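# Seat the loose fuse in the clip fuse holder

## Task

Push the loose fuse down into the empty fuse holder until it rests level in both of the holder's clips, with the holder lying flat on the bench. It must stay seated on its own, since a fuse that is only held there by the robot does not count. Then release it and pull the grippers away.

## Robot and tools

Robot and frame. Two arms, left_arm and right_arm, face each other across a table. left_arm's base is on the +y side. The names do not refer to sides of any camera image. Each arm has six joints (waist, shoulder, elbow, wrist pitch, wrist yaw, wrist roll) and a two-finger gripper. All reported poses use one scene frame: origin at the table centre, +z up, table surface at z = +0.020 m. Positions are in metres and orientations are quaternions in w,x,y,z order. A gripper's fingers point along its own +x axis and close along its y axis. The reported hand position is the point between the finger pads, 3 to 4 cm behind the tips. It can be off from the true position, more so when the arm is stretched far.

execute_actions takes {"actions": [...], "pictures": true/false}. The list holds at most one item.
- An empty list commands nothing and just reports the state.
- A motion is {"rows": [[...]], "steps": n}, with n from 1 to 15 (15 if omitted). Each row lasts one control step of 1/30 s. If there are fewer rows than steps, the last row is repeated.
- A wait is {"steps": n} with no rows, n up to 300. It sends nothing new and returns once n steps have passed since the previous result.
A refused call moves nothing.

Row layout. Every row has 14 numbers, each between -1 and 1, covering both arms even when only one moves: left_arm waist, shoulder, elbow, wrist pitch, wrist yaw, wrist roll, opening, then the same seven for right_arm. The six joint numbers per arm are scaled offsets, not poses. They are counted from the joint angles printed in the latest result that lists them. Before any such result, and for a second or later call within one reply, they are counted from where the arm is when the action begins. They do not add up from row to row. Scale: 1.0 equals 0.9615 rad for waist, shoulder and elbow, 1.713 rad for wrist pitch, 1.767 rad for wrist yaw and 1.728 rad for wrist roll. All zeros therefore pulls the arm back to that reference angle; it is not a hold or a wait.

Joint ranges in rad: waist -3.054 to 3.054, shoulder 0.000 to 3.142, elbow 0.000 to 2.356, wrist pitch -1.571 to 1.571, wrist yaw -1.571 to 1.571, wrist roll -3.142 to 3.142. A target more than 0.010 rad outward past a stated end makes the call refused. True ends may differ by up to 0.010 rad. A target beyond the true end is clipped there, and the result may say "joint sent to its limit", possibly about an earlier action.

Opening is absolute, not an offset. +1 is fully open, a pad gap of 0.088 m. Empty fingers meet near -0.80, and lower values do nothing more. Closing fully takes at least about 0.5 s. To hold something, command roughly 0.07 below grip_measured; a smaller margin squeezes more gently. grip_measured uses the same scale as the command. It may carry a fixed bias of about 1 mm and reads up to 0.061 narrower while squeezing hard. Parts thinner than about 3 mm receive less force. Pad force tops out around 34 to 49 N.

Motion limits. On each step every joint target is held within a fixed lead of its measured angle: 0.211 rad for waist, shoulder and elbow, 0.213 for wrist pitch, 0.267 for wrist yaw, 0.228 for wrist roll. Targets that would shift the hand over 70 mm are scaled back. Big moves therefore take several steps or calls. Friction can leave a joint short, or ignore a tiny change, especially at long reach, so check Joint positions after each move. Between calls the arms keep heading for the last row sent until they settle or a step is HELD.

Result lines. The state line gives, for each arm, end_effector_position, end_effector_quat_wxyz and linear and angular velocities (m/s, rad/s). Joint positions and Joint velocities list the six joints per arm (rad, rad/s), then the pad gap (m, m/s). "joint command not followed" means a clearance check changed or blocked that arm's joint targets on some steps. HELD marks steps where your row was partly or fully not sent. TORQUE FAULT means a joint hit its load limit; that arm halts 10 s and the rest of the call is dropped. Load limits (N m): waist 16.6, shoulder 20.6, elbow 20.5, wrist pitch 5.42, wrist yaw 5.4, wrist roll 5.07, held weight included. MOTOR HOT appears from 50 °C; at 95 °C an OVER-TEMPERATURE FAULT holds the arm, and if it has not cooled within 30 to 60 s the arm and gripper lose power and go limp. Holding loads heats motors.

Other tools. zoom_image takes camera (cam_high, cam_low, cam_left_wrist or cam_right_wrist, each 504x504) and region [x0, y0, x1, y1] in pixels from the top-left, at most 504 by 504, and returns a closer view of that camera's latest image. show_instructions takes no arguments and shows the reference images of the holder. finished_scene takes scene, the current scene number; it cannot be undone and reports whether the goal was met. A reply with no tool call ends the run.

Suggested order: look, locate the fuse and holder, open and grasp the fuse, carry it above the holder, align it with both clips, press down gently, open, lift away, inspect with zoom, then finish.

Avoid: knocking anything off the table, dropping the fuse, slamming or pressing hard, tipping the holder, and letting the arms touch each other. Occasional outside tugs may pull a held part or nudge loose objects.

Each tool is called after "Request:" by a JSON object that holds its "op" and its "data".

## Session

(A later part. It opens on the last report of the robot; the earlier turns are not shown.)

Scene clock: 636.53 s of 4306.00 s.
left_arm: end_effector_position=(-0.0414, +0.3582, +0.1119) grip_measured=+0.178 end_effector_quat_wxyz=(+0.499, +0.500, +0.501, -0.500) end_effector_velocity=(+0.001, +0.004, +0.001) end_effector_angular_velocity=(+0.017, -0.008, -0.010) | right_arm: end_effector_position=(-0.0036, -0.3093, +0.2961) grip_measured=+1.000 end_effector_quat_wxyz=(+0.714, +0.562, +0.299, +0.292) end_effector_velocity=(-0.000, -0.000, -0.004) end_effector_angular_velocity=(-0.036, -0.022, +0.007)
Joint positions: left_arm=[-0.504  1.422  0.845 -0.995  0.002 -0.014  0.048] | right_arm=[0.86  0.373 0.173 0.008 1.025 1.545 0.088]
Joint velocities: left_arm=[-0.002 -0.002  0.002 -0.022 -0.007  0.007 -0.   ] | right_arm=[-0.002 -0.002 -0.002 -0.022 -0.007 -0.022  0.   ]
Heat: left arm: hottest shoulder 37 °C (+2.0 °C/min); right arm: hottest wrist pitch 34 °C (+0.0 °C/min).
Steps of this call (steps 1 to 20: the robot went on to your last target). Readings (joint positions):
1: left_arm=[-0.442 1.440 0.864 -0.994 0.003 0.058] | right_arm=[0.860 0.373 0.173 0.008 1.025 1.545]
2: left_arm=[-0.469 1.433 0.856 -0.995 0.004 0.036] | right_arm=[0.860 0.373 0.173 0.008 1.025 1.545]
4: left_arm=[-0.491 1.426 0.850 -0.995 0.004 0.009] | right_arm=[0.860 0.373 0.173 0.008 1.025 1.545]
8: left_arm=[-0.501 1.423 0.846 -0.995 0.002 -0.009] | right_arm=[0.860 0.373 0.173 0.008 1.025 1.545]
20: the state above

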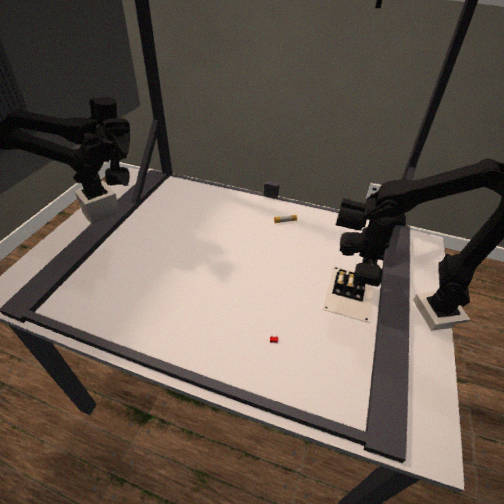

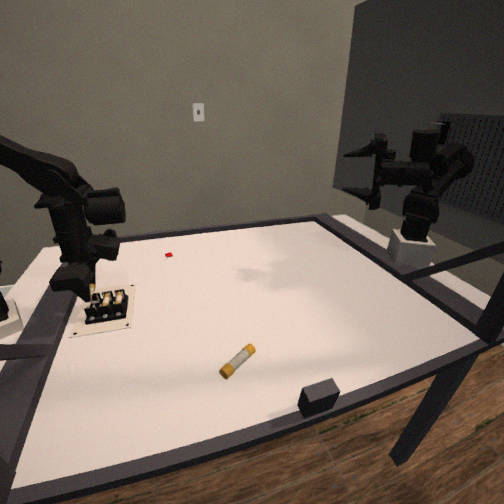

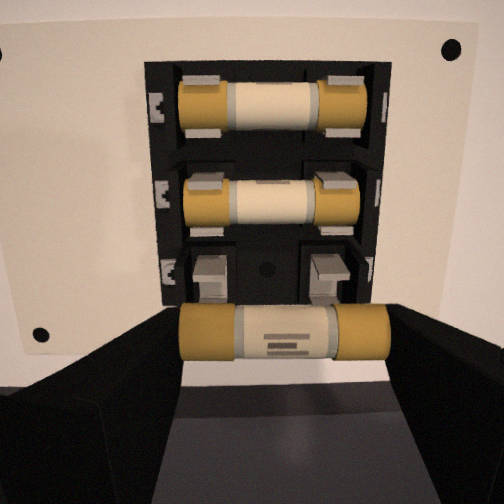

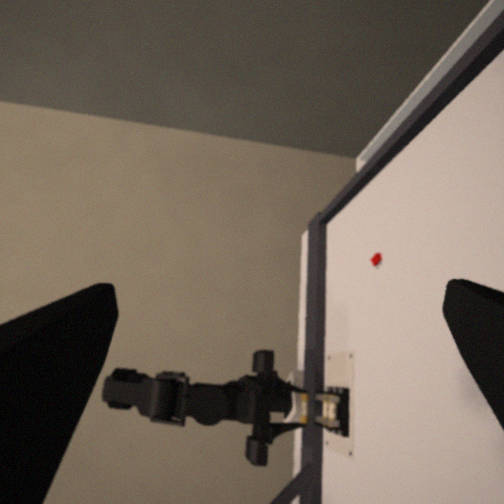

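Request:
{"op": "zoom_image", "data": {"camera": "cam_left_wrist", "region": [130, 150, 410, 370]}}

Region (130, 150, 410, 370) of cam_left_wrist's 504x504 image, scaled by 1.800, with more detail than that image has; it fills the top 396 rows of this view, and the rest is white.

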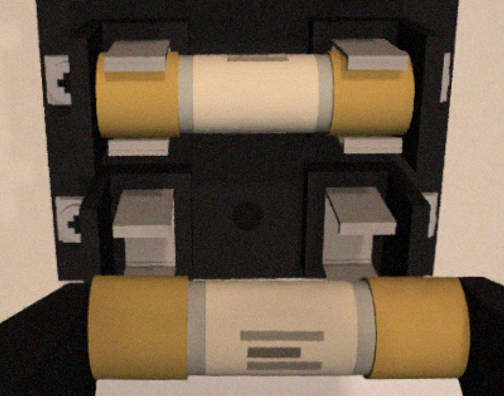

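Request:
{"op": "execute_actions", "data": {"actions": [{"rows": [[0.004,0.004,-0.007,0.003,0,0,0.105,0,0,0,0,0,0,1],[0.008,0.008,-0.014,0.006,0,0,0.105,0,0,0,0,0,0,1],[0.011,0.01,-0.019,0.0095,0,0,0.105,0,0,0,0,0,0,1],[0.0135,0.012,-0.0235,0.013,0,0,0.105,0,0,0,0,0,0,1],[0.0135,0.014,-0.028,0.0165,0,0,0.105,0,0,0,0,0,0,1],[0.0135,0.016,-0.0325,0.02,0,0,0.105,0,0,0,0,0,0,1],[0.0135,0.018,-0.037,0.0235,0,0,0.105,0,0,0,0,0,0,1],[0.0135,0.02,-0.0415,0.027,0,0,0.105,0,0,0,0,0,0,1],[0.0135,0.022,-0.046,0.0305,0,0,0.105,0,0,0,0,0,0,1],[0.0135,0.0238,-0.05,0.033,0,0,0.105,0,0,0,0,0,0,1],[0.0135,0.0251,-0.0536,0.0355,0,0,0.105,0,0,0,0,0,0,1]], "steps": 15}], "pictures": false}}

Request:
{"op": "execute_actions", "data": {"actions": [{"steps": 10}]}}

Request:
{"op": "zoom_image", "data": {"camera": "cam_left_wrist", "region": [130, 150, 430, 390]}}

Scene clock: 684.43 s of 4306.00 s.
left_arm: end_effector_position=(-0.0392, +0.3591, +0.0991) grip_measured=+0.178 end_effector_quat_wxyz=(+0.501, +0.498, +0.504, -0.497) end_effector_velocity=(+0.002, -0.001, -0.006) end_effector_angular_velocity=(-0.012, -0.007, +0.010) | right_arm: end_effector_position=(-0.0036, -0.3093, +0.2961) grip_measured=+1.000 end_effector_quat_wxyz=(+0.714, +0.562, +0.299, +0.292) end_effector_velocity=(-0.000, +0.000, -0.003) end_effector_angular_velocity=(-0.017, -0.008, +0.005)
Joint positions: left_arm=[-0.494  1.44   0.806 -0.94   0.002 -0.014  0.048] | right_arm=[0.86  0.373 0.173 0.008 1.025 1.545 0.088]
Joint velocities: left_arm=[ 0.002  0.002 -0.022  0.037 -0.007 -0.007 -0.   ] | right_arm=[-0.002  0.002 -0.002 -0.007 -0.007 -0.007  0.   ]
Heat: left arm: hottest shoulder 36 °C (-1.0 °C/min); right arm: hottest elbow 34 °C (+0.0 °C/min).
Steps of this call (steps 1 to 15: the robot went on to your last target; steps 16 to 90: nothing new was sent; then 44.40 s passed at rest; steps 91 to 105: all 15 steps of this action). Readings (joint positions):
91: left_arm=[-0.504 1.422 0.845 -0.995 0.002 -0.014] | right_arm=[0.860 0.373 0.173 0.008 1.025 1.545]
92: left_arm=[-0.504 1.422 0.845 -0.995 0.002 -0.014] | right_arm=[0.860 0.373 0.173 0.008 1.025 1.545]
94: left_arm=[-0.500 1.423 0.842 -0.986 0.002 -0.014] | right_arm=[0.860 0.373 0.173 0.008 1.025 1.545]
98: left_arm=[-0.495 1.430 0.827 -0.965 0.002 -0.014] | right_arm=[0.860 0.373 0.173 0.008 1.025 1.545]
105: the state above

Scene clock: 684.77 s of 4306.00 s.
left_arm: end_effector_position=(-0.0392, +0.3587, +0.0988) grip_measured=+0.178 end_effector_quat_wxyz=(+0.502, +0.497, +0.504, -0.498) end_effector_velocity=(+0.001, -0.001, +0.001) end_effector_angular_velocity=(-0.012, -0.007, +0.005) | right_arm: end_effector_position=(-0.0036, -0.3093, +0.2961) grip_measured=+1.000 end_effector_quat_wxyz=(+0.714, +0.562, +0.299, +0.292) end_effector_velocity=(+0.001, -0.000, -0.002) end_effector_angular_velocity=(-0.012, -0.006, +0.001)
Joint positions: left_arm=[-0.494  1.44   0.805 -0.937  0.002 -0.014  0.048] | right_arm=[0.86  0.373 0.173 0.008 1.025 1.545 0.088]
Joint velocities: left_arm=[-0.002 -0.007 -0.002  0.007 -0.007 -0.007 -0.   ] | right_arm=[-0.007 -0.002 -0.002 -0.007 -0.007 -0.007  0.   ]
Heat: left arm: hottest shoulder 36 °C (-1.0 °C/min); right arm: hottest elbow 34 °C (+0.0 °C/min).
Steps of this call (steps 1 to 10: the robot went on to your last target). Readings (joint positions):
1: left_arm=[-0.494 1.440 0.805 -0.938 0.002 -0.014] | right_arm=[0.860 0.373 0.173 0.008 1.025 1.545]
2: left_arm=[-0.494 1.440 0.805 -0.938 0.002 -0.014] | right_arm=[0.860 0.373 0.173 0.008 1.025 1.545]
4: left_arm=[-0.494 1.440 0.805 -0.937 0.002 -0.014] | right_arm=[0.860 0.373 0.173 0.008 1.025 1.545]
8: left_arm=[-0.494 1.440 0.805 -0.937 0.002 -0.014] | right_arm=[0.860 0.373 0.173 0.008 1.025 1.545]
10: the state above

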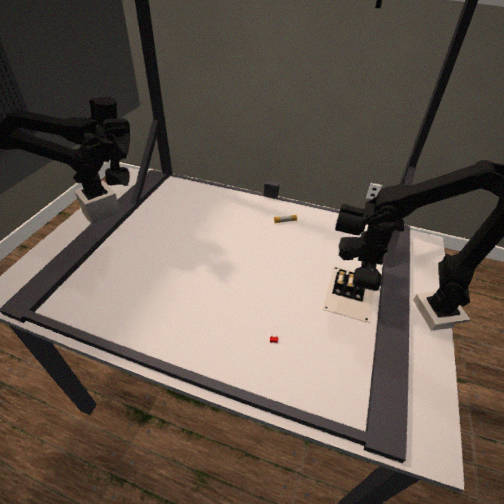

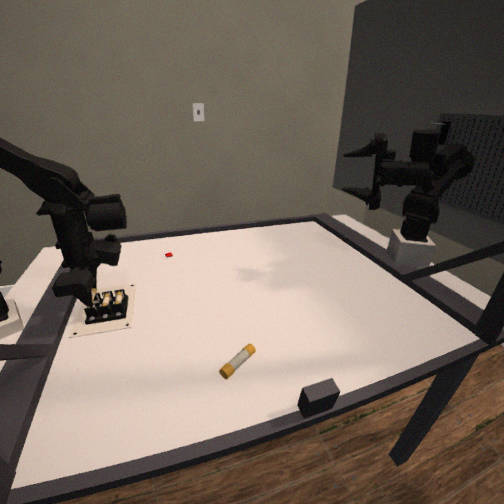

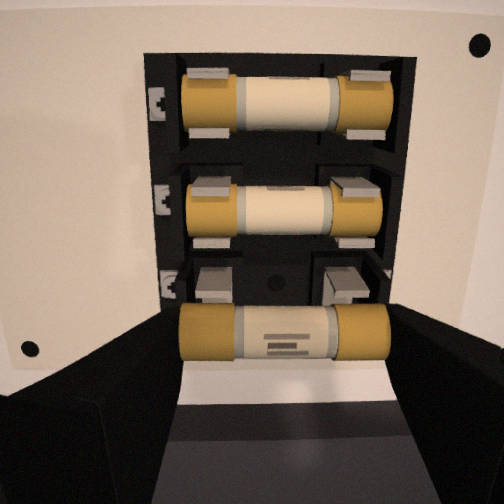

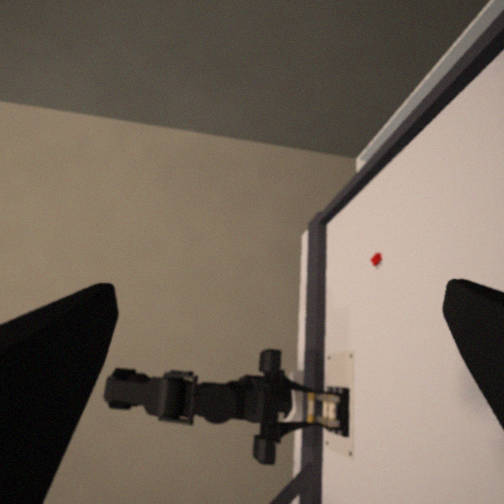

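Region (130, 150, 430, 390) of cam_left_wrist's 504x504 image, scaled by 1.680, with more detail than that image has; it fills the top 403 rows of this view, and the rest is white.

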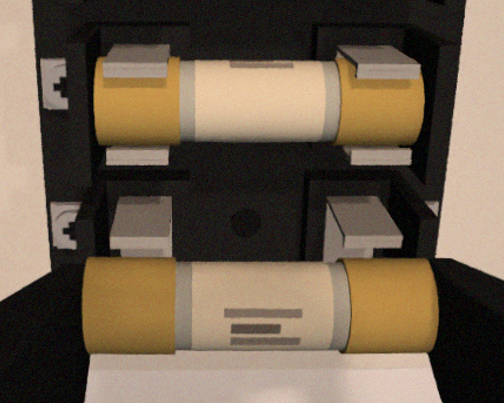

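Request:
{"op": "zoom_image", "data": {"camera": "cam_left_wrist", "region": [160, 250, 260, 370]}}

Request:
{"op": "zoom_image", "data": {"camera": "cam_left_wrist", "region": [310, 250, 410, 370]}}

Region (160, 250, 260, 370) of cam_left_wrist's 504x504 image, scaled by 4.200, with more detail than that image has.

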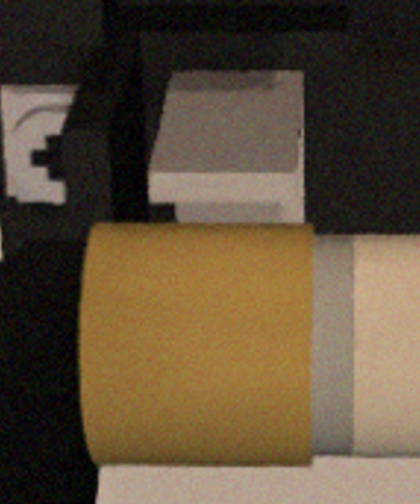

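Region (310, 250, 410, 370) of cam_left_wrist's 504x504 image, scaled by 4.200, with more detail than that image has.

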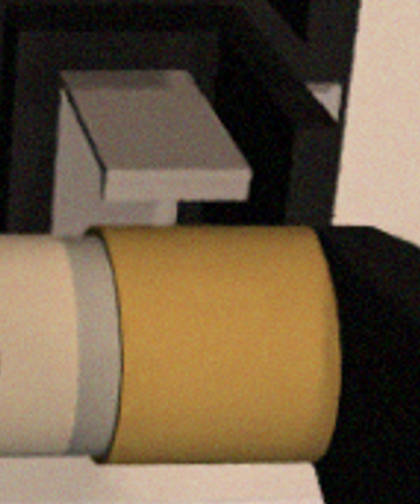

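Request:
{"op": "execute_actions", "data": {"actions": [{"rows": [[-0.002,0.003,-0.005,0.001,0,0,0.105,0,0,0,0,0,0,1],[-0.0045,0.006,-0.01,0.002,0,0,0.105,0,0,0,0,0,0,1],[-0.0045,0.0075,-0.013,0.004,0,0,0.105,0,0,0,0,0,0,1],[-0.0045,0.0085,-0.015,0.006,0,0,0.105,0,0,0,0,0,0,1],[-0.0045,0.0095,-0.017,0.008,0,0,0.105,0,0,0,0,0,0,1],[-0.0045,0.0105,-0.019,0.0095,0,0,0.105,0,0,0,0,0,0,1],[-0.0045,0.0115,-0.021,0.011,0,0,0.105,0,0,0,0,0,0,1],[-0.0045,0.0125,-0.023,0.0125,0,0,0.105,0,0,0,0,0,0,1],[-0.0045,0.0135,-0.025,0.014,0,0,0.105,0,0,0,0,0,0,1],[-0.0045,0.0146,-0.0284,0.0156,0,0,0.105,0,0,0,0,0,0,1]], "steps": 15}], "pictures": false}}

Request:
{"op": "execute_actions", "data": {"actions": [{"steps": 8}]}}

Request:
{"op": "zoom_image", "data": {"camera": "cam_left_wrist", "region": [150, 240, 420, 390]}}

Scene clock: 730.93 s of 4306.00 s.
left_arm: end_effector_position=(-0.0396, +0.3589, +0.0938) grip_measured=+0.178 end_effector_quat_wxyz=(+0.501, +0.497, +0.503, -0.498) end_effector_velocity=(+0.003, -0.001, -0.000) end_effector_angular_velocity=(-0.007, -0.022, -0.010) | right_arm: end_effector_position=(-0.0036, -0.3093, +0.2961) grip_measured=+1.000 end_effector_quat_wxyz=(+0.714, +0.562, +0.299, +0.292) end_effector_velocity=(-0.002, +0.001, -0.003) end_effector_angular_velocity=(-0.004, +0.007, +0.018)
Joint positions: left_arm=[-0.495  1.448  0.79  -0.913  0.002 -0.014  0.048] | right_arm=[0.86  0.373 0.173 0.008 1.025 1.545 0.088]
Joint velocities: left_arm=[-0.002 -0.002 -0.002  0.007 -0.022  0.007 -0.   ] | right_arm=[-0.002 -0.007 -0.007 -0.007 -0.022  0.007  0.   ]
Heat: left arm: hottest shoulder 33 °C (-3.0 °C/min); right arm: hottest elbow 34 °C (+0.0 °C/min).
Steps of this call (steps 1 to 15: the robot went on to your last target; steps 16 to 90: nothing new was sent; then 42.67 s passed at rest; steps 91 to 105: all 15 steps of this action). Readings (joint positions):
91: left_arm=[-0.494 1.440 0.805 -0.937 0.002 -0.014] | right_arm=[0.860 0.373 0.173 0.008 1.025 1.545]
92: left_arm=[-0.494 1.440 0.805 -0.937 0.002 -0.014] | right_arm=[0.860 0.373 0.173 0.008 1.025 1.545]
94: left_arm=[-0.494 1.440 0.804 -0.934 0.002 -0.014] | right_arm=[0.860 0.373 0.173 0.008 1.025 1.545]
98: left_arm=[-0.495 1.444 0.799 -0.924 0.002 -0.014] | right_arm=[0.860 0.373 0.173 0.008 1.025 1.545]
105: the state above

Scene clock: 731.20 s of 4306.00 s.
left_arm: end_effector_position=(-0.0396, +0.3589, +0.0937) grip_measured=+0.178 end_effector_quat_wxyz=(+0.502, +0.497, +0.503, -0.498) end_effector_velocity=(+0.001, +0.003, -0.001) end_effector_angular_velocity=(+0.012, -0.007, -0.010) | right_arm: end_effector_position=(-0.0036, -0.3093, +0.2961) grip_measured=+1.000 end_effector_quat_wxyz=(+0.714, +0.562, +0.299, +0.292) end_effector_velocity=(-0.000, +0.001, +0.000) end_effector_angular_velocity=(-0.008, -0.013, +0.007)
Joint positions: left_arm=[-0.495  1.448  0.789 -0.913  0.002 -0.014  0.048] | right_arm=[0.86  0.373 0.173 0.008 1.025 1.545 0.088]
Joint velocities: left_arm=[-0.002  0.002 -0.002 -0.007 -0.007  0.007 -0.   ] | right_arm=[-0.002 -0.002 -0.002  0.007 -0.007 -0.022  0.   ]
Heat: left arm: hottest shoulder 33 °C (-3.0 °C/min); right arm: hottest elbow 34 °C (+0.0 °C/min).
Steps of this call (steps 1 to 8: the robot went on to your last target). Readings (joint positions):
1: left_arm=[-0.495 1.448 0.790 -0.913 0.002 -0.014] | right_arm=[0.860 0.373 0.173 0.008 1.025 1.545]
2: left_arm=[-0.495 1.448 0.789 -0.913 0.002 -0.014] | right_arm=[0.860 0.373 0.173 0.008 1.025 1.545]
4: left_arm=[-0.495 1.448 0.789 -0.913 0.002 -0.014] | right_arm=[0.860 0.373 0.173 0.008 1.025 1.545]
8: the state above

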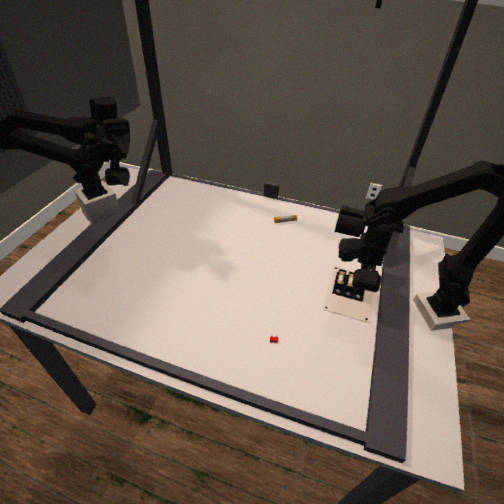

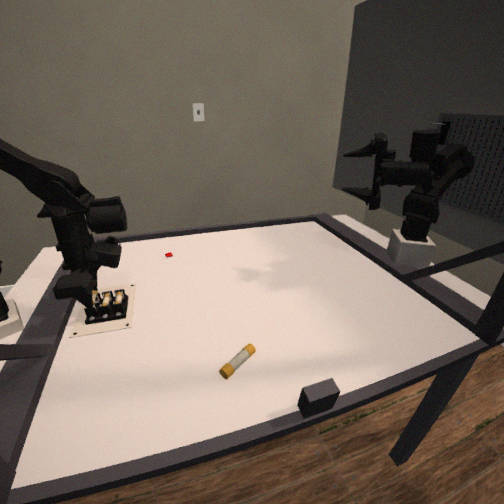

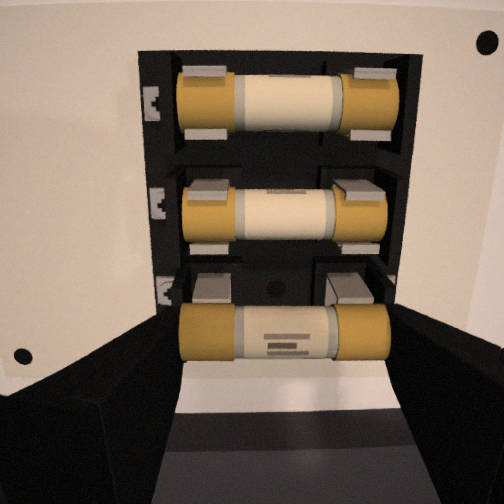

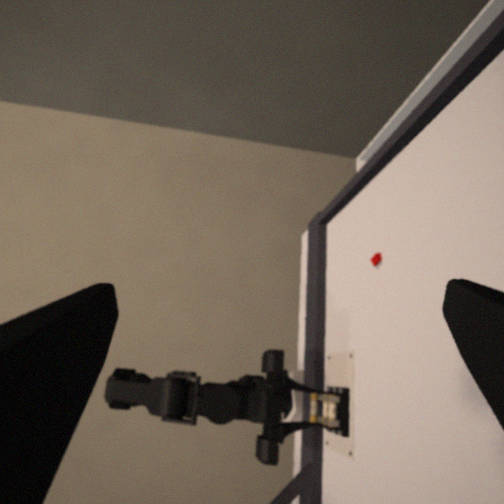

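Region (150, 240, 420, 390) of cam_left_wrist's 504x504 image, scaled by 1.867, with more detail than that image has.

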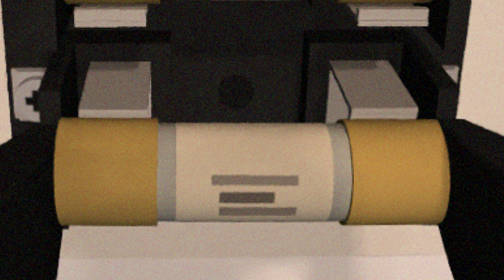

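Request:
{"op": "execute_actions", "data": {"actions": [{"rows": [[0,0,0,0,0,0,0.15,0,0,0,0,0,0,1],[0,0,0,0,0,0,0.19,0,0,0,0,0,0,1],[0,0,0,0,0,0,0.23,0,0,0,0,0,0,1],[0,0,0,0,0,0,0.27,0,0,0,0,0,0,1],[0,0,0,0,0,0,0.31,0,0,0,0,0,0,1],[0,0,0,0,0,0,0.35,0,0,0,0,0,0,1],[0,-0.003,0.005,0,0,0,0.35,0,0,0,0,0,0,1],[0,-0.007,0.012,-0.002,0,0,0.35,0,0,0,0,0,0,1],[0,-0.0095,0.019,-0.007,0,0,0.35,0,0,0,0,0,0,1],[0,-0.012,0.026,-0.012,0,0,0.35,0,0,0,0,0,0,1],[0,-0.0145,0.033,-0.017,0,0,0.35,0,0,0,0,0,0,1],[0,-0.017,0.04,-0.022,0,0,0.35,0,0,0,0,0,0,1],[0,-0.019,0.047,-0.027,0,0,0.35,0,0,0,0,0,0,1],[0,-0.021,0.053,-0.032,0,0,0.35,0,0,0,0,0,0,1],[0,-0.023,0.059,-0.0365,0,0,0.35,0,0,0,0,0,0,1]], "steps": 15}], "pictures": false}}

Request:
{"op": "execute_actions", "data": {"actions": [{"steps": 12}]}}

Request:
{"op": "zoom_image", "data": {"camera": "cam_left_wrist", "region": [140, 220, 430, 380]}}

Scene clock: 810.83 s of 4306.00 s.
left_arm: end_effector_position=(-0.0396, +0.3588, +0.1016) grip_measured=+0.344 end_effector_quat_wxyz=(+0.500, +0.499, +0.504, -0.497) end_effector_velocity=(+0.003, -0.021, +0.063) end_effector_angular_velocity=(-0.071, -0.022, -0.010) | right_arm: end_effector_position=(-0.0036, -0.3093, +0.2961) grip_measured=+1.000 end_effector_quat_wxyz=(+0.714, +0.562, +0.299, +0.292) end_effector_velocity=(-0.002, +0.001, -0.004) end_effector_angular_velocity=(-0.017, +0.003, +0.018)
Joint positions: left_arm=[-0.495  1.44   0.816 -0.954  0.002 -0.014  0.056] | right_arm=[0.86  0.373 0.173 0.008 1.025 1.545 0.088]
Joint velocities: left_arm=[-0.002 -0.081  0.203 -0.212 -0.022  0.007  0.001] | right_arm=[-0.002 -0.002 -0.002 -0.022 -0.022  0.007  0.   ]
Heat: left arm: hottest shoulder 32 °C (-1.0 °C/min); right arm: hottest elbow 34 °C (+0.0 °C/min).
Steps of this call (steps 1 to 15: the robot went on to your last target; steps 16 to 90: nothing new was sent; then 76.13 s passed at rest; steps 91 to 105: all 15 steps of this action). Readings (joint positions):
91: left_arm=[-0.495 1.448 0.789 -0.913 0.002 -0.014] | right_arm=[0.860 0.373 0.173 0.008 1.025 1.545]
92: left_arm=[-0.495 1.448 0.789 -0.913 0.002 -0.014] | right_arm=[0.860 0.373 0.173 0.008 1.025 1.545]
94: left_arm=[-0.495 1.448 0.789 -0.913 0.002 -0.014] | right_arm=[0.860 0.373 0.173 0.008 1.025 1.545]
98: left_arm=[-0.495 1.448 0.789 -0.913 0.002 -0.014] | right_arm=[0.860 0.373 0.173 0.008 1.025 1.545]
105: the state above

Scene clock: 811.23 s of 4306.00 s.
left_arm: end_effector_position=(-0.0396, +0.3574, +0.1071) grip_measured=+0.347 end_effector_quat_wxyz=(+0.501, +0.497, +0.503, -0.498) end_effector_velocity=(+0.001, +0.005, -0.000) end_effector_angular_velocity=(+0.022, -0.007, +0.020) | right_arm: end_effector_position=(-0.0036, -0.3093, +0.2961) grip_measured=+1.000 end_effector_quat_wxyz=(+0.714, +0.562, +0.299, +0.292) end_effector_velocity=(+0.001, -0.001, -0.004) end_effector_angular_velocity=(-0.017, -0.000, -0.001)
Joint positions: left_arm=[-0.495  1.432  0.834 -0.973  0.002 -0.014  0.056] | right_arm=[0.86  0.373 0.173 0.008 1.025 1.545 0.088]
Joint velocities: left_arm=[-0.002 -0.002 -0.002 -0.022 -0.007 -0.022 -0.   ] | right_arm=[-0.007 -0.002 -0.002 -0.022 -0.007  0.007  0.   ]
Heat: left arm: hottest shoulder 32 °C (-1.0 °C/min); right arm: hottest elbow 34 °C (+0.0 °C/min).
Steps of this call (steps 1 to 12: the robot went on to your last target). Readings (joint positions):
1: left_arm=[-0.495 1.437 0.822 -0.960 0.002 -0.014] | right_arm=[0.860 0.373 0.173 0.008 1.025 1.545]
2: left_arm=[-0.495 1.435 0.827 -0.964 0.002 -0.014] | right_arm=[0.860 0.373 0.173 0.008 1.025 1.545]
4: left_arm=[-0.495 1.433 0.832 -0.968 0.002 -0.014] | right_arm=[0.860 0.373 0.173 0.008 1.025 1.545]
8: left_arm=[-0.495 1.432 0.834 -0.972 0.002 -0.014] | right_arm=[0.860 0.373 0.173 0.008 1.025 1.545]
12: the state above

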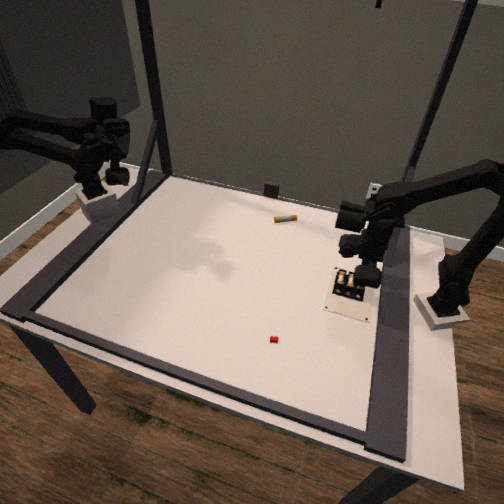

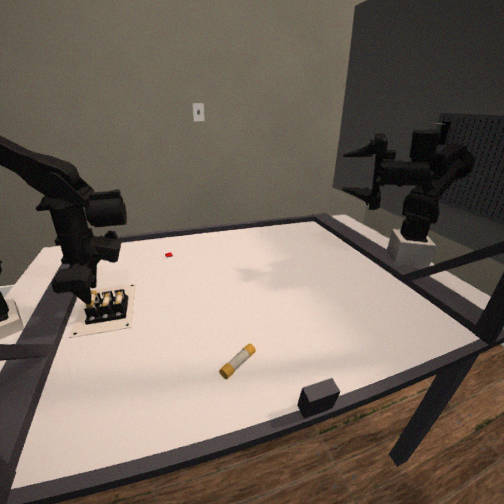

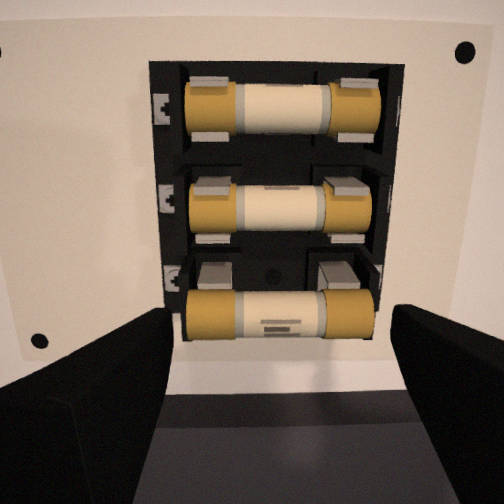

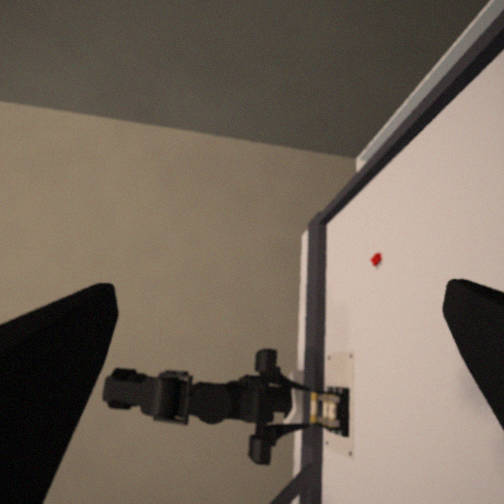

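Region (140, 220, 430, 380) of cam_left_wrist's 504x504 image, scaled by 1.738, with more detail than that image has; it fills the top 278 rows of this view, and the rest is white.

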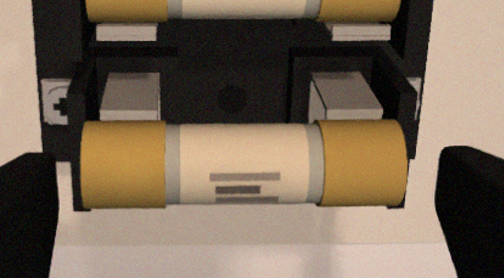

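Request:
{"op": "execute_actions", "data": {"actions": [{"rows": [[0,0,0,0,0,0,0.2,0,0,0,0,0,0,1],[0,0,0,0,0,0,0.05,0,0,0,0,0,0,1],[0,0,0,0,0,0,-0.1,0,0,0,0,0,0,1],[0,0,0,0,0,0,-0.25,0,0,0,0,0,0,1],[0,0,0,0,0,0,-0.4,0,0,0,0,0,0,1],[0,0,0,0,0,0,-0.53,0,0,0,0,0,0,1],[0,0.003,-0.005,0,0,0,-0.53,0,0,0,0,0,0,1],[0,0.006,-0.01,0.001,0,0,-0.53,0,0,0,0,0,0,1],[0,0.008,-0.014,0.003,0,0,-0.53,0,0,0,0,0,0,1],[0,0.009,-0.017,0.0055,0,0,-0.53,0,0,0,0,0,0,1],[0,0.01,-0.02,0.008,0,0,-0.53,0,0,0,0,0,0,1],[0,0.011,-0.023,0.01,0,0,-0.53,0,0,0,0,0,0,1],[0,0.012,-0.026,0.012,0,0,-0.53,0,0,0,0,0,0,1],[0,0.013,-0.0291,0.0143,0,0,-0.53,0,0,0,0,0,0,1]], "steps": 15}], "pictures": false}}

Request:
{"op": "execute_actions", "data": {"actions": [{"steps": 12}]}}

Request:
{"op": "zoom_image", "data": {"camera": "cam_left_wrist", "region": [160, 240, 410, 400]}}

Scene clock: 829.93 s of 4306.00 s.
left_arm: end_effector_position=(-0.0396, +0.3575, +0.1036) grip_measured=-0.517 end_effector_quat_wxyz=(+0.502, +0.497, +0.503, -0.498) end_effector_velocity=(-0.002, +0.022, -0.025) end_effector_angular_velocity=(+0.090, +0.007, +0.005) | right_arm: end_effector_position=(-0.0036, -0.3093, +0.2961) grip_measured=+1.000 end_effector_quat_wxyz=(+0.714, +0.562, +0.299, +0.292) end_effector_velocity=(-0.000, +0.000, -0.002) end_effector_angular_velocity=(-0.012, -0.006, +0.005)
Joint positions: left_arm=[-0.495  1.437  0.822 -0.956  0.002 -0.014  0.014] | right_arm=[0.86  0.373 0.173 0.008 1.025 1.545 0.088]
Joint velocities: left_arm=[-0.002  0.032 -0.081  0.022  0.007 -0.007 -0.006] | right_arm=[-0.002 -0.002 -0.002 -0.007 -0.007 -0.007  0.   ]
Heat: left arm: hottest shoulder 33 °C (+0.0 °C/min); right arm: hottest elbow 34 °C (+0.0 °C/min).
Steps of this call (steps 1 to 30: the robot went on to your last target; steps 31 to 90: nothing new was sent; then 15.20 s passed at rest; steps 91 to 105: all 15 steps of this action). Readings (joint positions):
91: left_arm=[-0.495 1.432 0.834 -0.973 0.002 -0.014] | right_arm=[0.860 0.373 0.173 0.008 1.025 1.545]
92: left_arm=[-0.495 1.432 0.834 -0.973 0.002 -0.014] | right_arm=[0.860 0.373 0.173 0.008 1.025 1.545]
94: left_arm=[-0.495 1.432 0.834 -0.973 0.002 -0.014] | right_arm=[0.860 0.373 0.173 0.008 1.025 1.545]
98: left_arm=[-0.495 1.432 0.834 -0.973 0.002 -0.014] | right_arm=[0.860 0.373 0.173 0.008 1.025 1.545]
105: the state above

Scene clock: 830.33 s of 4306.00 s.
left_arm: end_effector_position=(-0.0395, +0.3576, +0.1027) grip_measured=-0.527 end_effector_quat_wxyz=(+0.502, +0.497, +0.503, -0.498) end_effector_velocity=(+0.002, -0.001, +0.001) end_effector_angular_velocity=(-0.012, -0.022, -0.000) | right_arm: end_effector_position=(-0.0036, -0.3093, +0.2961) grip_measured=+1.000 end_effector_quat_wxyz=(+0.714, +0.562, +0.299, +0.292) end_effector_velocity=(-0.000, -0.000, -0.002) end_effector_angular_velocity=(-0.012, +0.001, +0.004)
Joint positions: left_arm=[-0.495  1.438  0.819 -0.953  0.002 -0.014  0.013] | right_arm=[0.86  0.373 0.173 0.008 1.025 1.545 0.088]
Joint velocities: left_arm=[-0.007 -0.007 -0.002  0.007 -0.022 -0.007 -0.   ] | right_arm=[-0.002 -0.002  0.002 -0.022 -0.007  0.007  0.   ]
Heat: left arm: hottest shoulder 33 °C (+0.0 °C/min); right arm: hottest elbow 34 °C (+0.0 °C/min).
Steps of this call (steps 1 to 12: the robot went on to your last target). Readings (joint positions):
1: left_arm=[-0.495 1.438 0.820 -0.955 0.002 -0.014] | right_arm=[0.860 0.373 0.173 0.008 1.025 1.545]
2: left_arm=[-0.495 1.438 0.820 -0.954 0.002 -0.014] | right_arm=[0.860 0.373 0.173 0.008 1.025 1.545]
4: left_arm=[-0.495 1.438 0.819 -0.953 0.002 -0.014] | right_arm=[0.860 0.373 0.173 0.008 1.025 1.545]
8: left_arm=[-0.495 1.438 0.819 -0.953 0.002 -0.014] | right_arm=[0.860 0.373 0.173 0.008 1.025 1.545]
12: the state above

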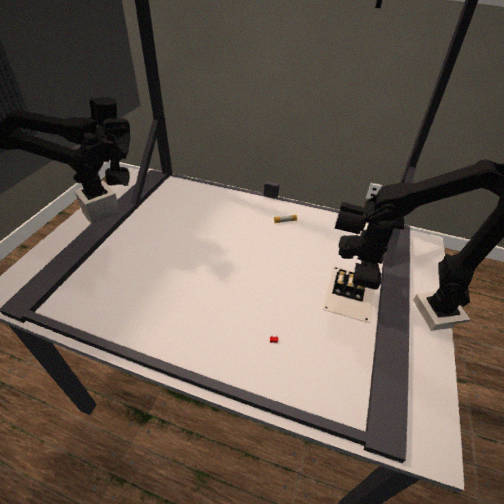

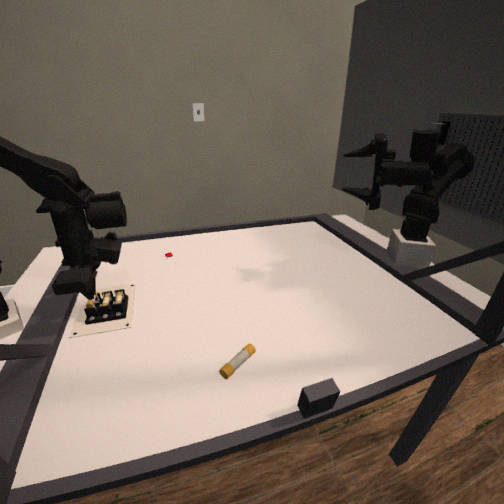

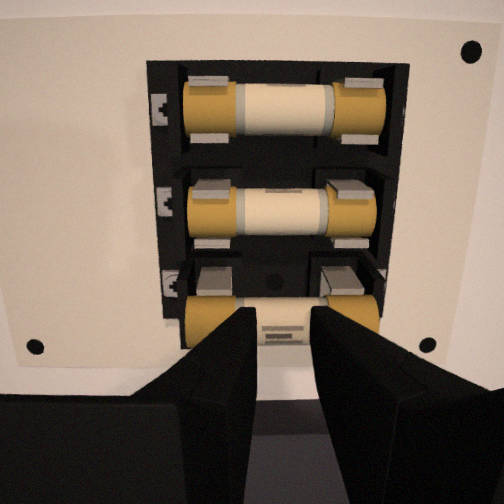

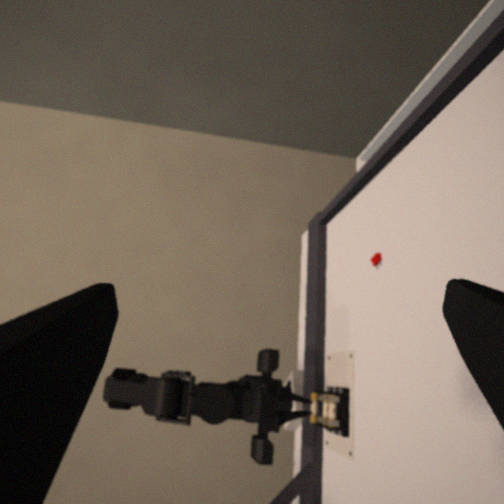

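Region (160, 240, 410, 400) of cam_left_wrist's 504x504 image, scaled by 2.016, with more detail than that image has; it fills the top 323 rows of this view, and the rest is white.

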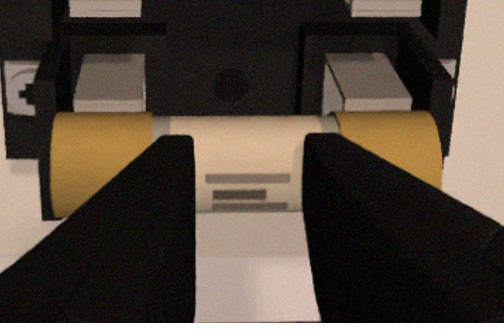

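Request:
{"op": "execute_actions", "data": {"actions": [{"rows": [[0,0.013,-0.017,0.003,0,0,-0.53,0,0,0,0,0,0,1],[0,0.02,-0.023,0.005,0,0,-0.53,0,0,0,0,0,0,1],[0,0.027,-0.029,0.0072,0,0,-0.53,0,0,0,0,0,0,1],[0,0.034,-0.035,0.0094,0,0,-0.53,0,0,0,0,0,0,1],[0,0.041,-0.041,0.0116,0,0,-0.53,0,0,0,0,0,0,1],[0,0.047,-0.047,0.0138,0,0,-0.53,0,0,0,0,0,0,1],[0,0.054,-0.053,0.016,0,0,-0.53,0,0,0,0,0,0,1],[0,0.061,-0.059,0.0182,0,0,-0.53,0,0,0,0,0,0,1],[0,0.068,-0.065,0.0204,0,0,-0.53,0,0,0,0,0,0,1],[0,0.074,-0.071,0.0226,0,0,-0.53,0,0,0,0,0,0,1],[0,0.081,-0.077,0.0248,0,0,-0.53,0,0,0,0,0,0,1],[0,0.088,-0.083,0.027,0,0,-0.53,0,0,0,0,0,0,1],[0,0.094,-0.089,0.0292,0,0,-0.53,0,0,0,0,0,0,1]], "steps": 15}], "pictures": false}}

Request:
{"op": "execute_actions", "data": {"actions": [{"steps": 6}]}}

Scene clock: 861.00 s of 4306.00 s.
left_arm: end_effector_position=(-0.0395, +0.3613, +0.0953) grip_measured=-0.527 end_effector_quat_wxyz=(+0.496, +0.504, +0.509, -0.492) end_effector_velocity=(+0.002, +0.004, -0.003) end_effector_angular_velocity=(+0.007, -0.007, -0.005) | right_arm: end_effector_position=(-0.0036, -0.3093, +0.2961) grip_measured=+1.000 end_effector_quat_wxyz=(+0.714, +0.562, +0.299, +0.292) end_effector_velocity=(+0.001, -0.000, -0.002) end_effector_angular_velocity=(-0.003, +0.005, -0.001)
Joint positions: left_arm=[-0.495  1.458  0.804 -0.943  0.002 -0.014  0.013] | right_arm=[0.86  0.373 0.173 0.008 1.025 1.545 0.088]
Joint velocities: left_arm=[ 0.002 -0.002 -0.017  0.007 -0.007  0.007 -0.   ] | right_arm=[-0.007 -0.002 -0.002 -0.007 -0.007  0.007  0.   ]
Heat: left arm: hottest shoulder 32 °C (+0.0 °C/min); right arm: hottest elbow 34 °C (+0.0 °C/min).
Steps of this call (steps 1 to 15: the robot went on to your last target; steps 16 to 90: nothing new was sent; then 27.17 s passed at rest; steps 91 to 105: all 15 steps of this action). Readings (joint positions):
91: left_arm=[-0.495 1.438 0.819 -0.953 0.002 -0.014] | right_arm=[0.860 0.373 0.173 0.008 1.025 1.545]
92: left_arm=[-0.495 1.439 0.818 -0.952 0.002 -0.014] | right_arm=[0.860 0.373 0.173 0.008 1.025 1.545]
94: left_arm=[-0.495 1.443 0.816 -0.951 0.002 -0.014] | right_arm=[0.860 0.373 0.173 0.008 1.025 1.545]
98: left_arm=[-0.495 1.450 0.812 -0.949 0.002 -0.014] | right_arm=[0.860 0.373 0.173 0.008 1.025 1.545]
105: the state above

Scene clock: 861.20 s of 4306.00 s.
left_arm: end_effector_position=(-0.0395, +0.3614, +0.0951) grip_measured=-0.527 end_effector_quat_wxyz=(+0.496, +0.504, +0.509, -0.492) end_effector_velocity=(+0.001, +0.002, -0.000) end_effector_angular_velocity=(+0.007, -0.008, +0.005) | right_arm: end_effector_position=(-0.0036, -0.3093, +0.2961) grip_measured=+1.000 end_effector_quat_wxyz=(+0.714, +0.562, +0.299, +0.292) end_effector_velocity=(+0.001, -0.001, -0.002) end_effector_angular_velocity=(-0.025, -0.022, -0.007)
Joint positions: left_arm=[-0.495  1.458  0.803 -0.942  0.002 -0.014  0.013] | right_arm=[0.86  0.373 0.173 0.008 1.025 1.545 0.088]
Joint velocities: left_arm=[-0.002 -0.002 -0.002 -0.007 -0.007 -0.007 -0.   ] | right_arm=[-0.002  0.002 -0.002 -0.007  0.007 -0.022  0.   ]
Heat: left arm: hottest shoulder 32 °C (+0.0 °C/min); right arm: hottest elbow 34 °C (+0.0 °C/min).
Steps of this call (steps 1 to 6: the robot went on to your last target). Readings (joint positions):
1: left_arm=[-0.495 1.458 0.804 -0.943 0.002 -0.014] | right_arm=[0.860 0.373 0.173 0.008 1.025 1.545]
2: left_arm=[-0.495 1.458 0.804 -0.943 0.002 -0.014] | right_arm=[0.860 0.373 0.173 0.008 1.025 1.545]
4: left_arm=[-0.495 1.458 0.803 -0.942 0.002 -0.014] | right_arm=[0.860 0.373 0.173 0.008 1.025 1.545]
6: the state above

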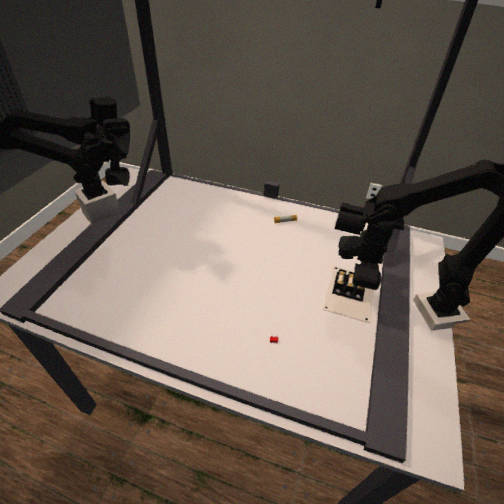

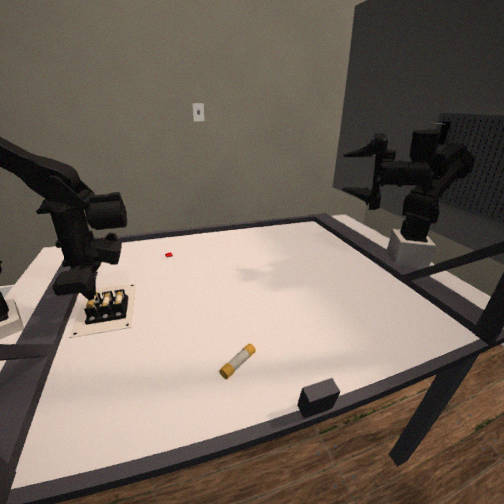

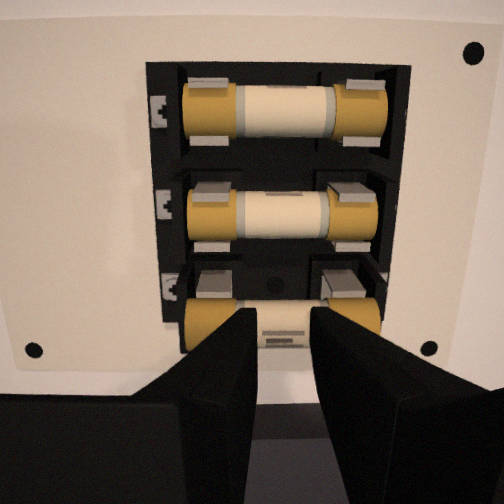

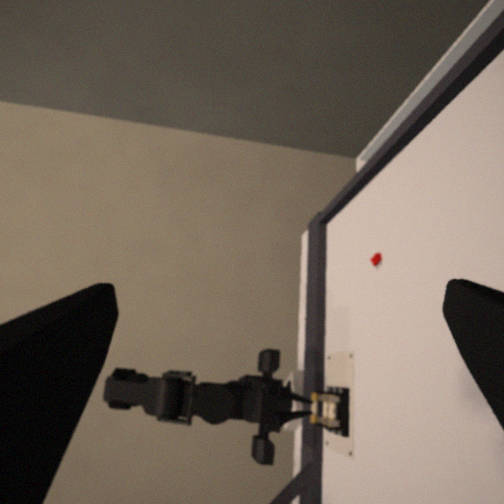

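Request:
{"op": "execute_actions", "data": {"actions": [{"rows": [[0,0.078,-0.078,0.0235,0,0,-0.53,0,0,0,0,0,0,1],[0,0.083,-0.083,0.0245,0,0,-0.53,0,0,0,0,0,0,1],[0,0.088,-0.088,0.0255,0,0,-0.53,0,0,0,0,0,0,1],[0,0.093,-0.093,0.0265,0,0,-0.53,0,0,0,0,0,0,1],[0,0.098,-0.098,0.0275,0,0,-0.53,0,0,0,0,0,0,1],[0,0.103,-0.102,0.0285,0,0,-0.53,0,0,0,0,0,0,1],[0,0.108,-0.107,0.0295,0,0,-0.53,0,0,0,0,0,0,1],[0,0.113,-0.111,0.0305,0,0,-0.53,0,0,0,0,0,0,1],[0,0.118,-0.116,0.0315,0,0,-0.53,0,0,0,0,0,0,1],[0,0.123,-0.12,0.0325,0,0,-0.53,0,0,0,0,0,0,1],[0,0.128,-0.125,0.0335,0,0,-0.53,0,0,0,0,0,0,1],[0,0.133,-0.129,0.0345,0,0,-0.53,0,0,0,0,0,0,1]], "steps": 15}]}}

Scene clock: 880.90 s of 4306.00 s.
left_arm: end_effector_position=(-0.0395, +0.3611, +0.0713) grip_measured=-0.530 end_effector_quat_wxyz=(+0.487, +0.512, +0.517, -0.483) end_effector_velocity=(+0.004, +0.014, -0.008) end_effector_angular_velocity=(+0.046, -0.023, +0.008) | right_arm: end_effector_position=(-0.0036, -0.3093, +0.2961) grip_measured=+1.000 end_effector_quat_wxyz=(+0.714, +0.562, +0.299, +0.292) end_effector_velocity=(-0.001, +0.001, +0.002) end_effector_angular_velocity=(+0.011, +0.001, +0.005)
Joint positions: left_arm=[-0.495  1.535  0.767 -0.861  0.002 -0.014  0.013] | right_arm=[0.86  0.373 0.173 0.008 1.025 1.545 0.088]
Joint velocities: left_arm=[ 0.002  0.002 -0.037 -0.007 -0.022 -0.007 -0.001] | right_arm=[-0.002  0.002 -0.002  0.022 -0.007 -0.007  0.   ]
Heat: left arm: hottest shoulder 32 °C (+0.0 °C/min); right arm: hottest elbow 34 °C (+0.0 °C/min).
Steps of this call (steps 1 to 15: the robot went on to your last target; steps 16 to 90: nothing new was sent; then 16.20 s passed at rest; steps 91 to 105: all 15 steps of this action). Readings (joint positions):
91: left_arm=[-0.495 1.458 0.803 -0.942 0.002 -0.014] | right_arm=[0.860 0.373 0.173 0.008 1.025 1.545]
92: left_arm=[-0.495 1.459 0.802 -0.942 0.002 -0.014] | right_arm=[0.860 0.373 0.173 0.008 1.025 1.545]
94: left_arm=[-0.495 1.461 0.800 -0.940 0.002 -0.014] | right_arm=[0.860 0.373 0.173 0.008 1.025 1.545]
98: left_arm=[-0.495 1.466 0.798 -0.939 0.002 -0.014] | right_arm=[0.860 0.373 0.173 0.008 1.025 1.545]
105: the state above

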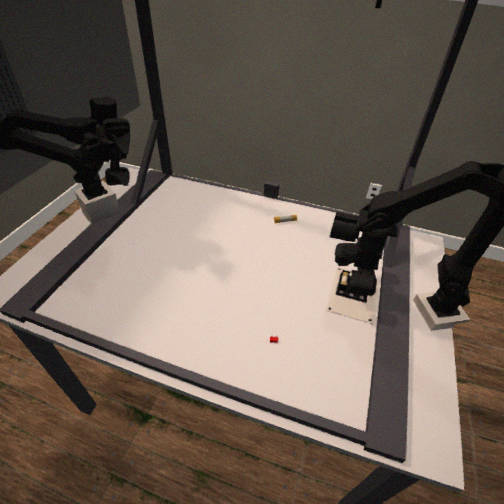

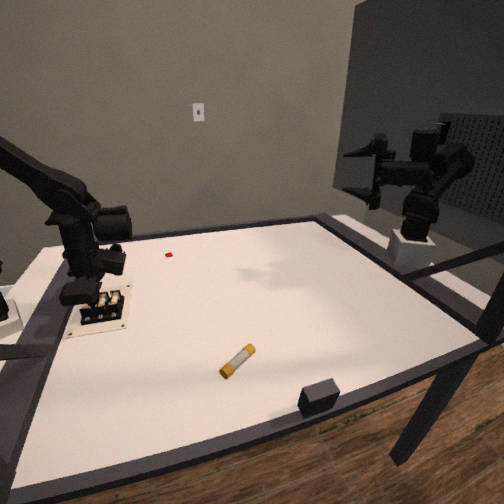

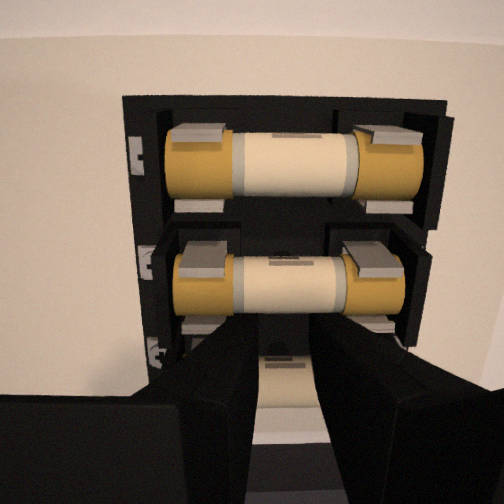

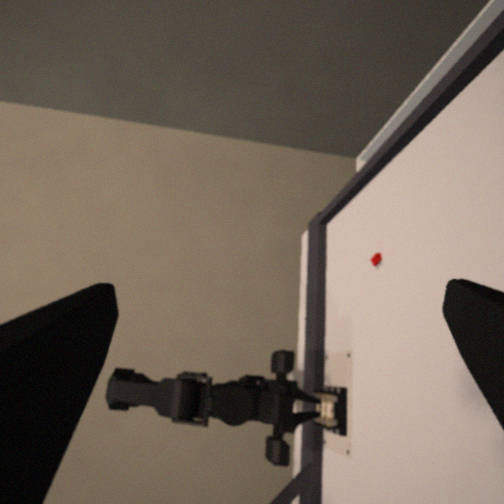

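Request:
{"op": "execute_actions", "data": {"actions": [{"rows": [[0,0.04,-0.07,-0.01,0,0,-0.53,0,0,0,0,0,0,1],[0,0.03,-0.05,-0.007,0,0,-0.53,0,0,0,0,0,0,1],[0,0.02,-0.03,-0.004,0,0,-0.53,0,0,0,0,0,0,1],[0,0.01,-0.012,0,0,0,-0.53,0,0,0,0,0,0,1],[0,0,0.005,0.002,0,0,-0.53,0,0,0,0,0,0,1],[0,-0.01,0.018,0.003,0,0,-0.53,0,0,0,0,0,0,1],[0,-0.015,0.025,0.003,0,0,-0.53,0,0,0,0,0,0,1]], "steps": 15}]}}

Scene clock: 889.23 s of 4306.00 s.
left_arm: end_effector_position=(-0.0395, +0.3552, +0.0769) grip_measured=-0.530 end_effector_quat_wxyz=(+0.494, +0.505, +0.511, -0.490) end_effector_velocity=(+0.002, +0.002, +0.001) end_effector_angular_velocity=(+0.002, -0.008, +0.010) | right_arm: end_effector_position=(-0.0036, -0.3093, +0.2961) grip_measured=+1.000 end_effector_quat_wxyz=(+0.714, +0.562, +0.299, +0.292) end_effector_velocity=(-0.000, -0.000, -0.006) end_effector_angular_velocity=(-0.031, -0.013, +0.005)
Joint positions: left_arm=[-0.495  1.524  0.782 -0.862  0.002 -0.014  0.013] | right_arm=[0.86  0.373 0.173 0.008 1.025 1.545 0.088]
Joint velocities: left_arm=[ 0.002 -0.007 -0.002 -0.007 -0.007 -0.007 -0.   ] | right_arm=[-0.002 -0.002 -0.007 -0.022 -0.007 -0.007  0.   ]
Heat: left arm: hottest shoulder 31 °C (-2.0 °C/min); right arm: hottest elbow 34 °C (+0.0 °C/min).
Steps of this call (steps 1 to 15: the robot went on to your last target; steps 16 to 90: nothing new was sent; then 4.83 s passed at rest; steps 91 to 105: all 15 steps of this action). Readings (joint positions):
91: left_arm=[-0.495 1.535 0.767 -0.861 0.002 -0.014] | right_arm=[0.860 0.373 0.173 0.008 1.025 1.545]
92: left_arm=[-0.495 1.533 0.768 -0.861 0.002 -0.014] | right_arm=[0.860 0.373 0.173 0.008 1.025 1.545]
94: left_arm=[-0.495 1.530 0.775 -0.861 0.002 -0.014] | right_arm=[0.860 0.373 0.173 0.008 1.025 1.545]
98: left_arm=[-0.495 1.525 0.782 -0.862 0.002 -0.014] | right_arm=[0.860 0.373 0.173 0.008 1.025 1.545]
105: the state above

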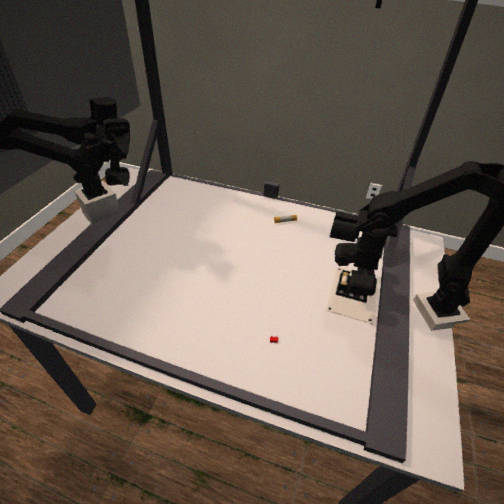

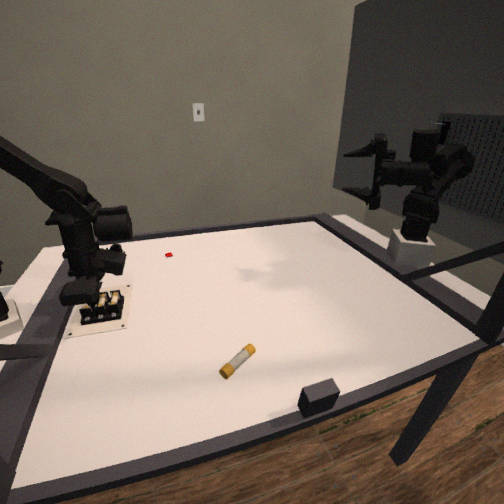

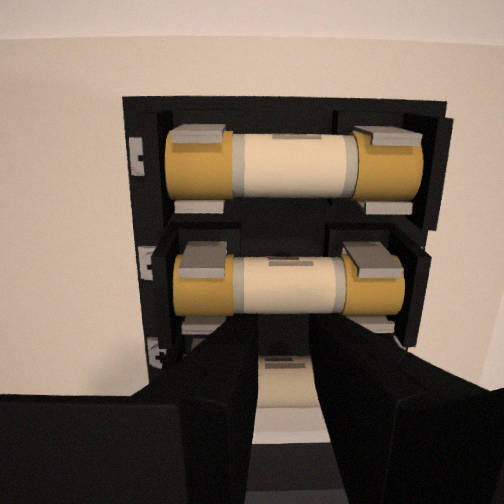

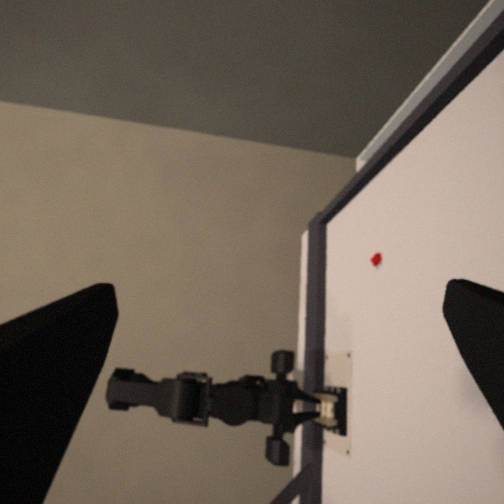

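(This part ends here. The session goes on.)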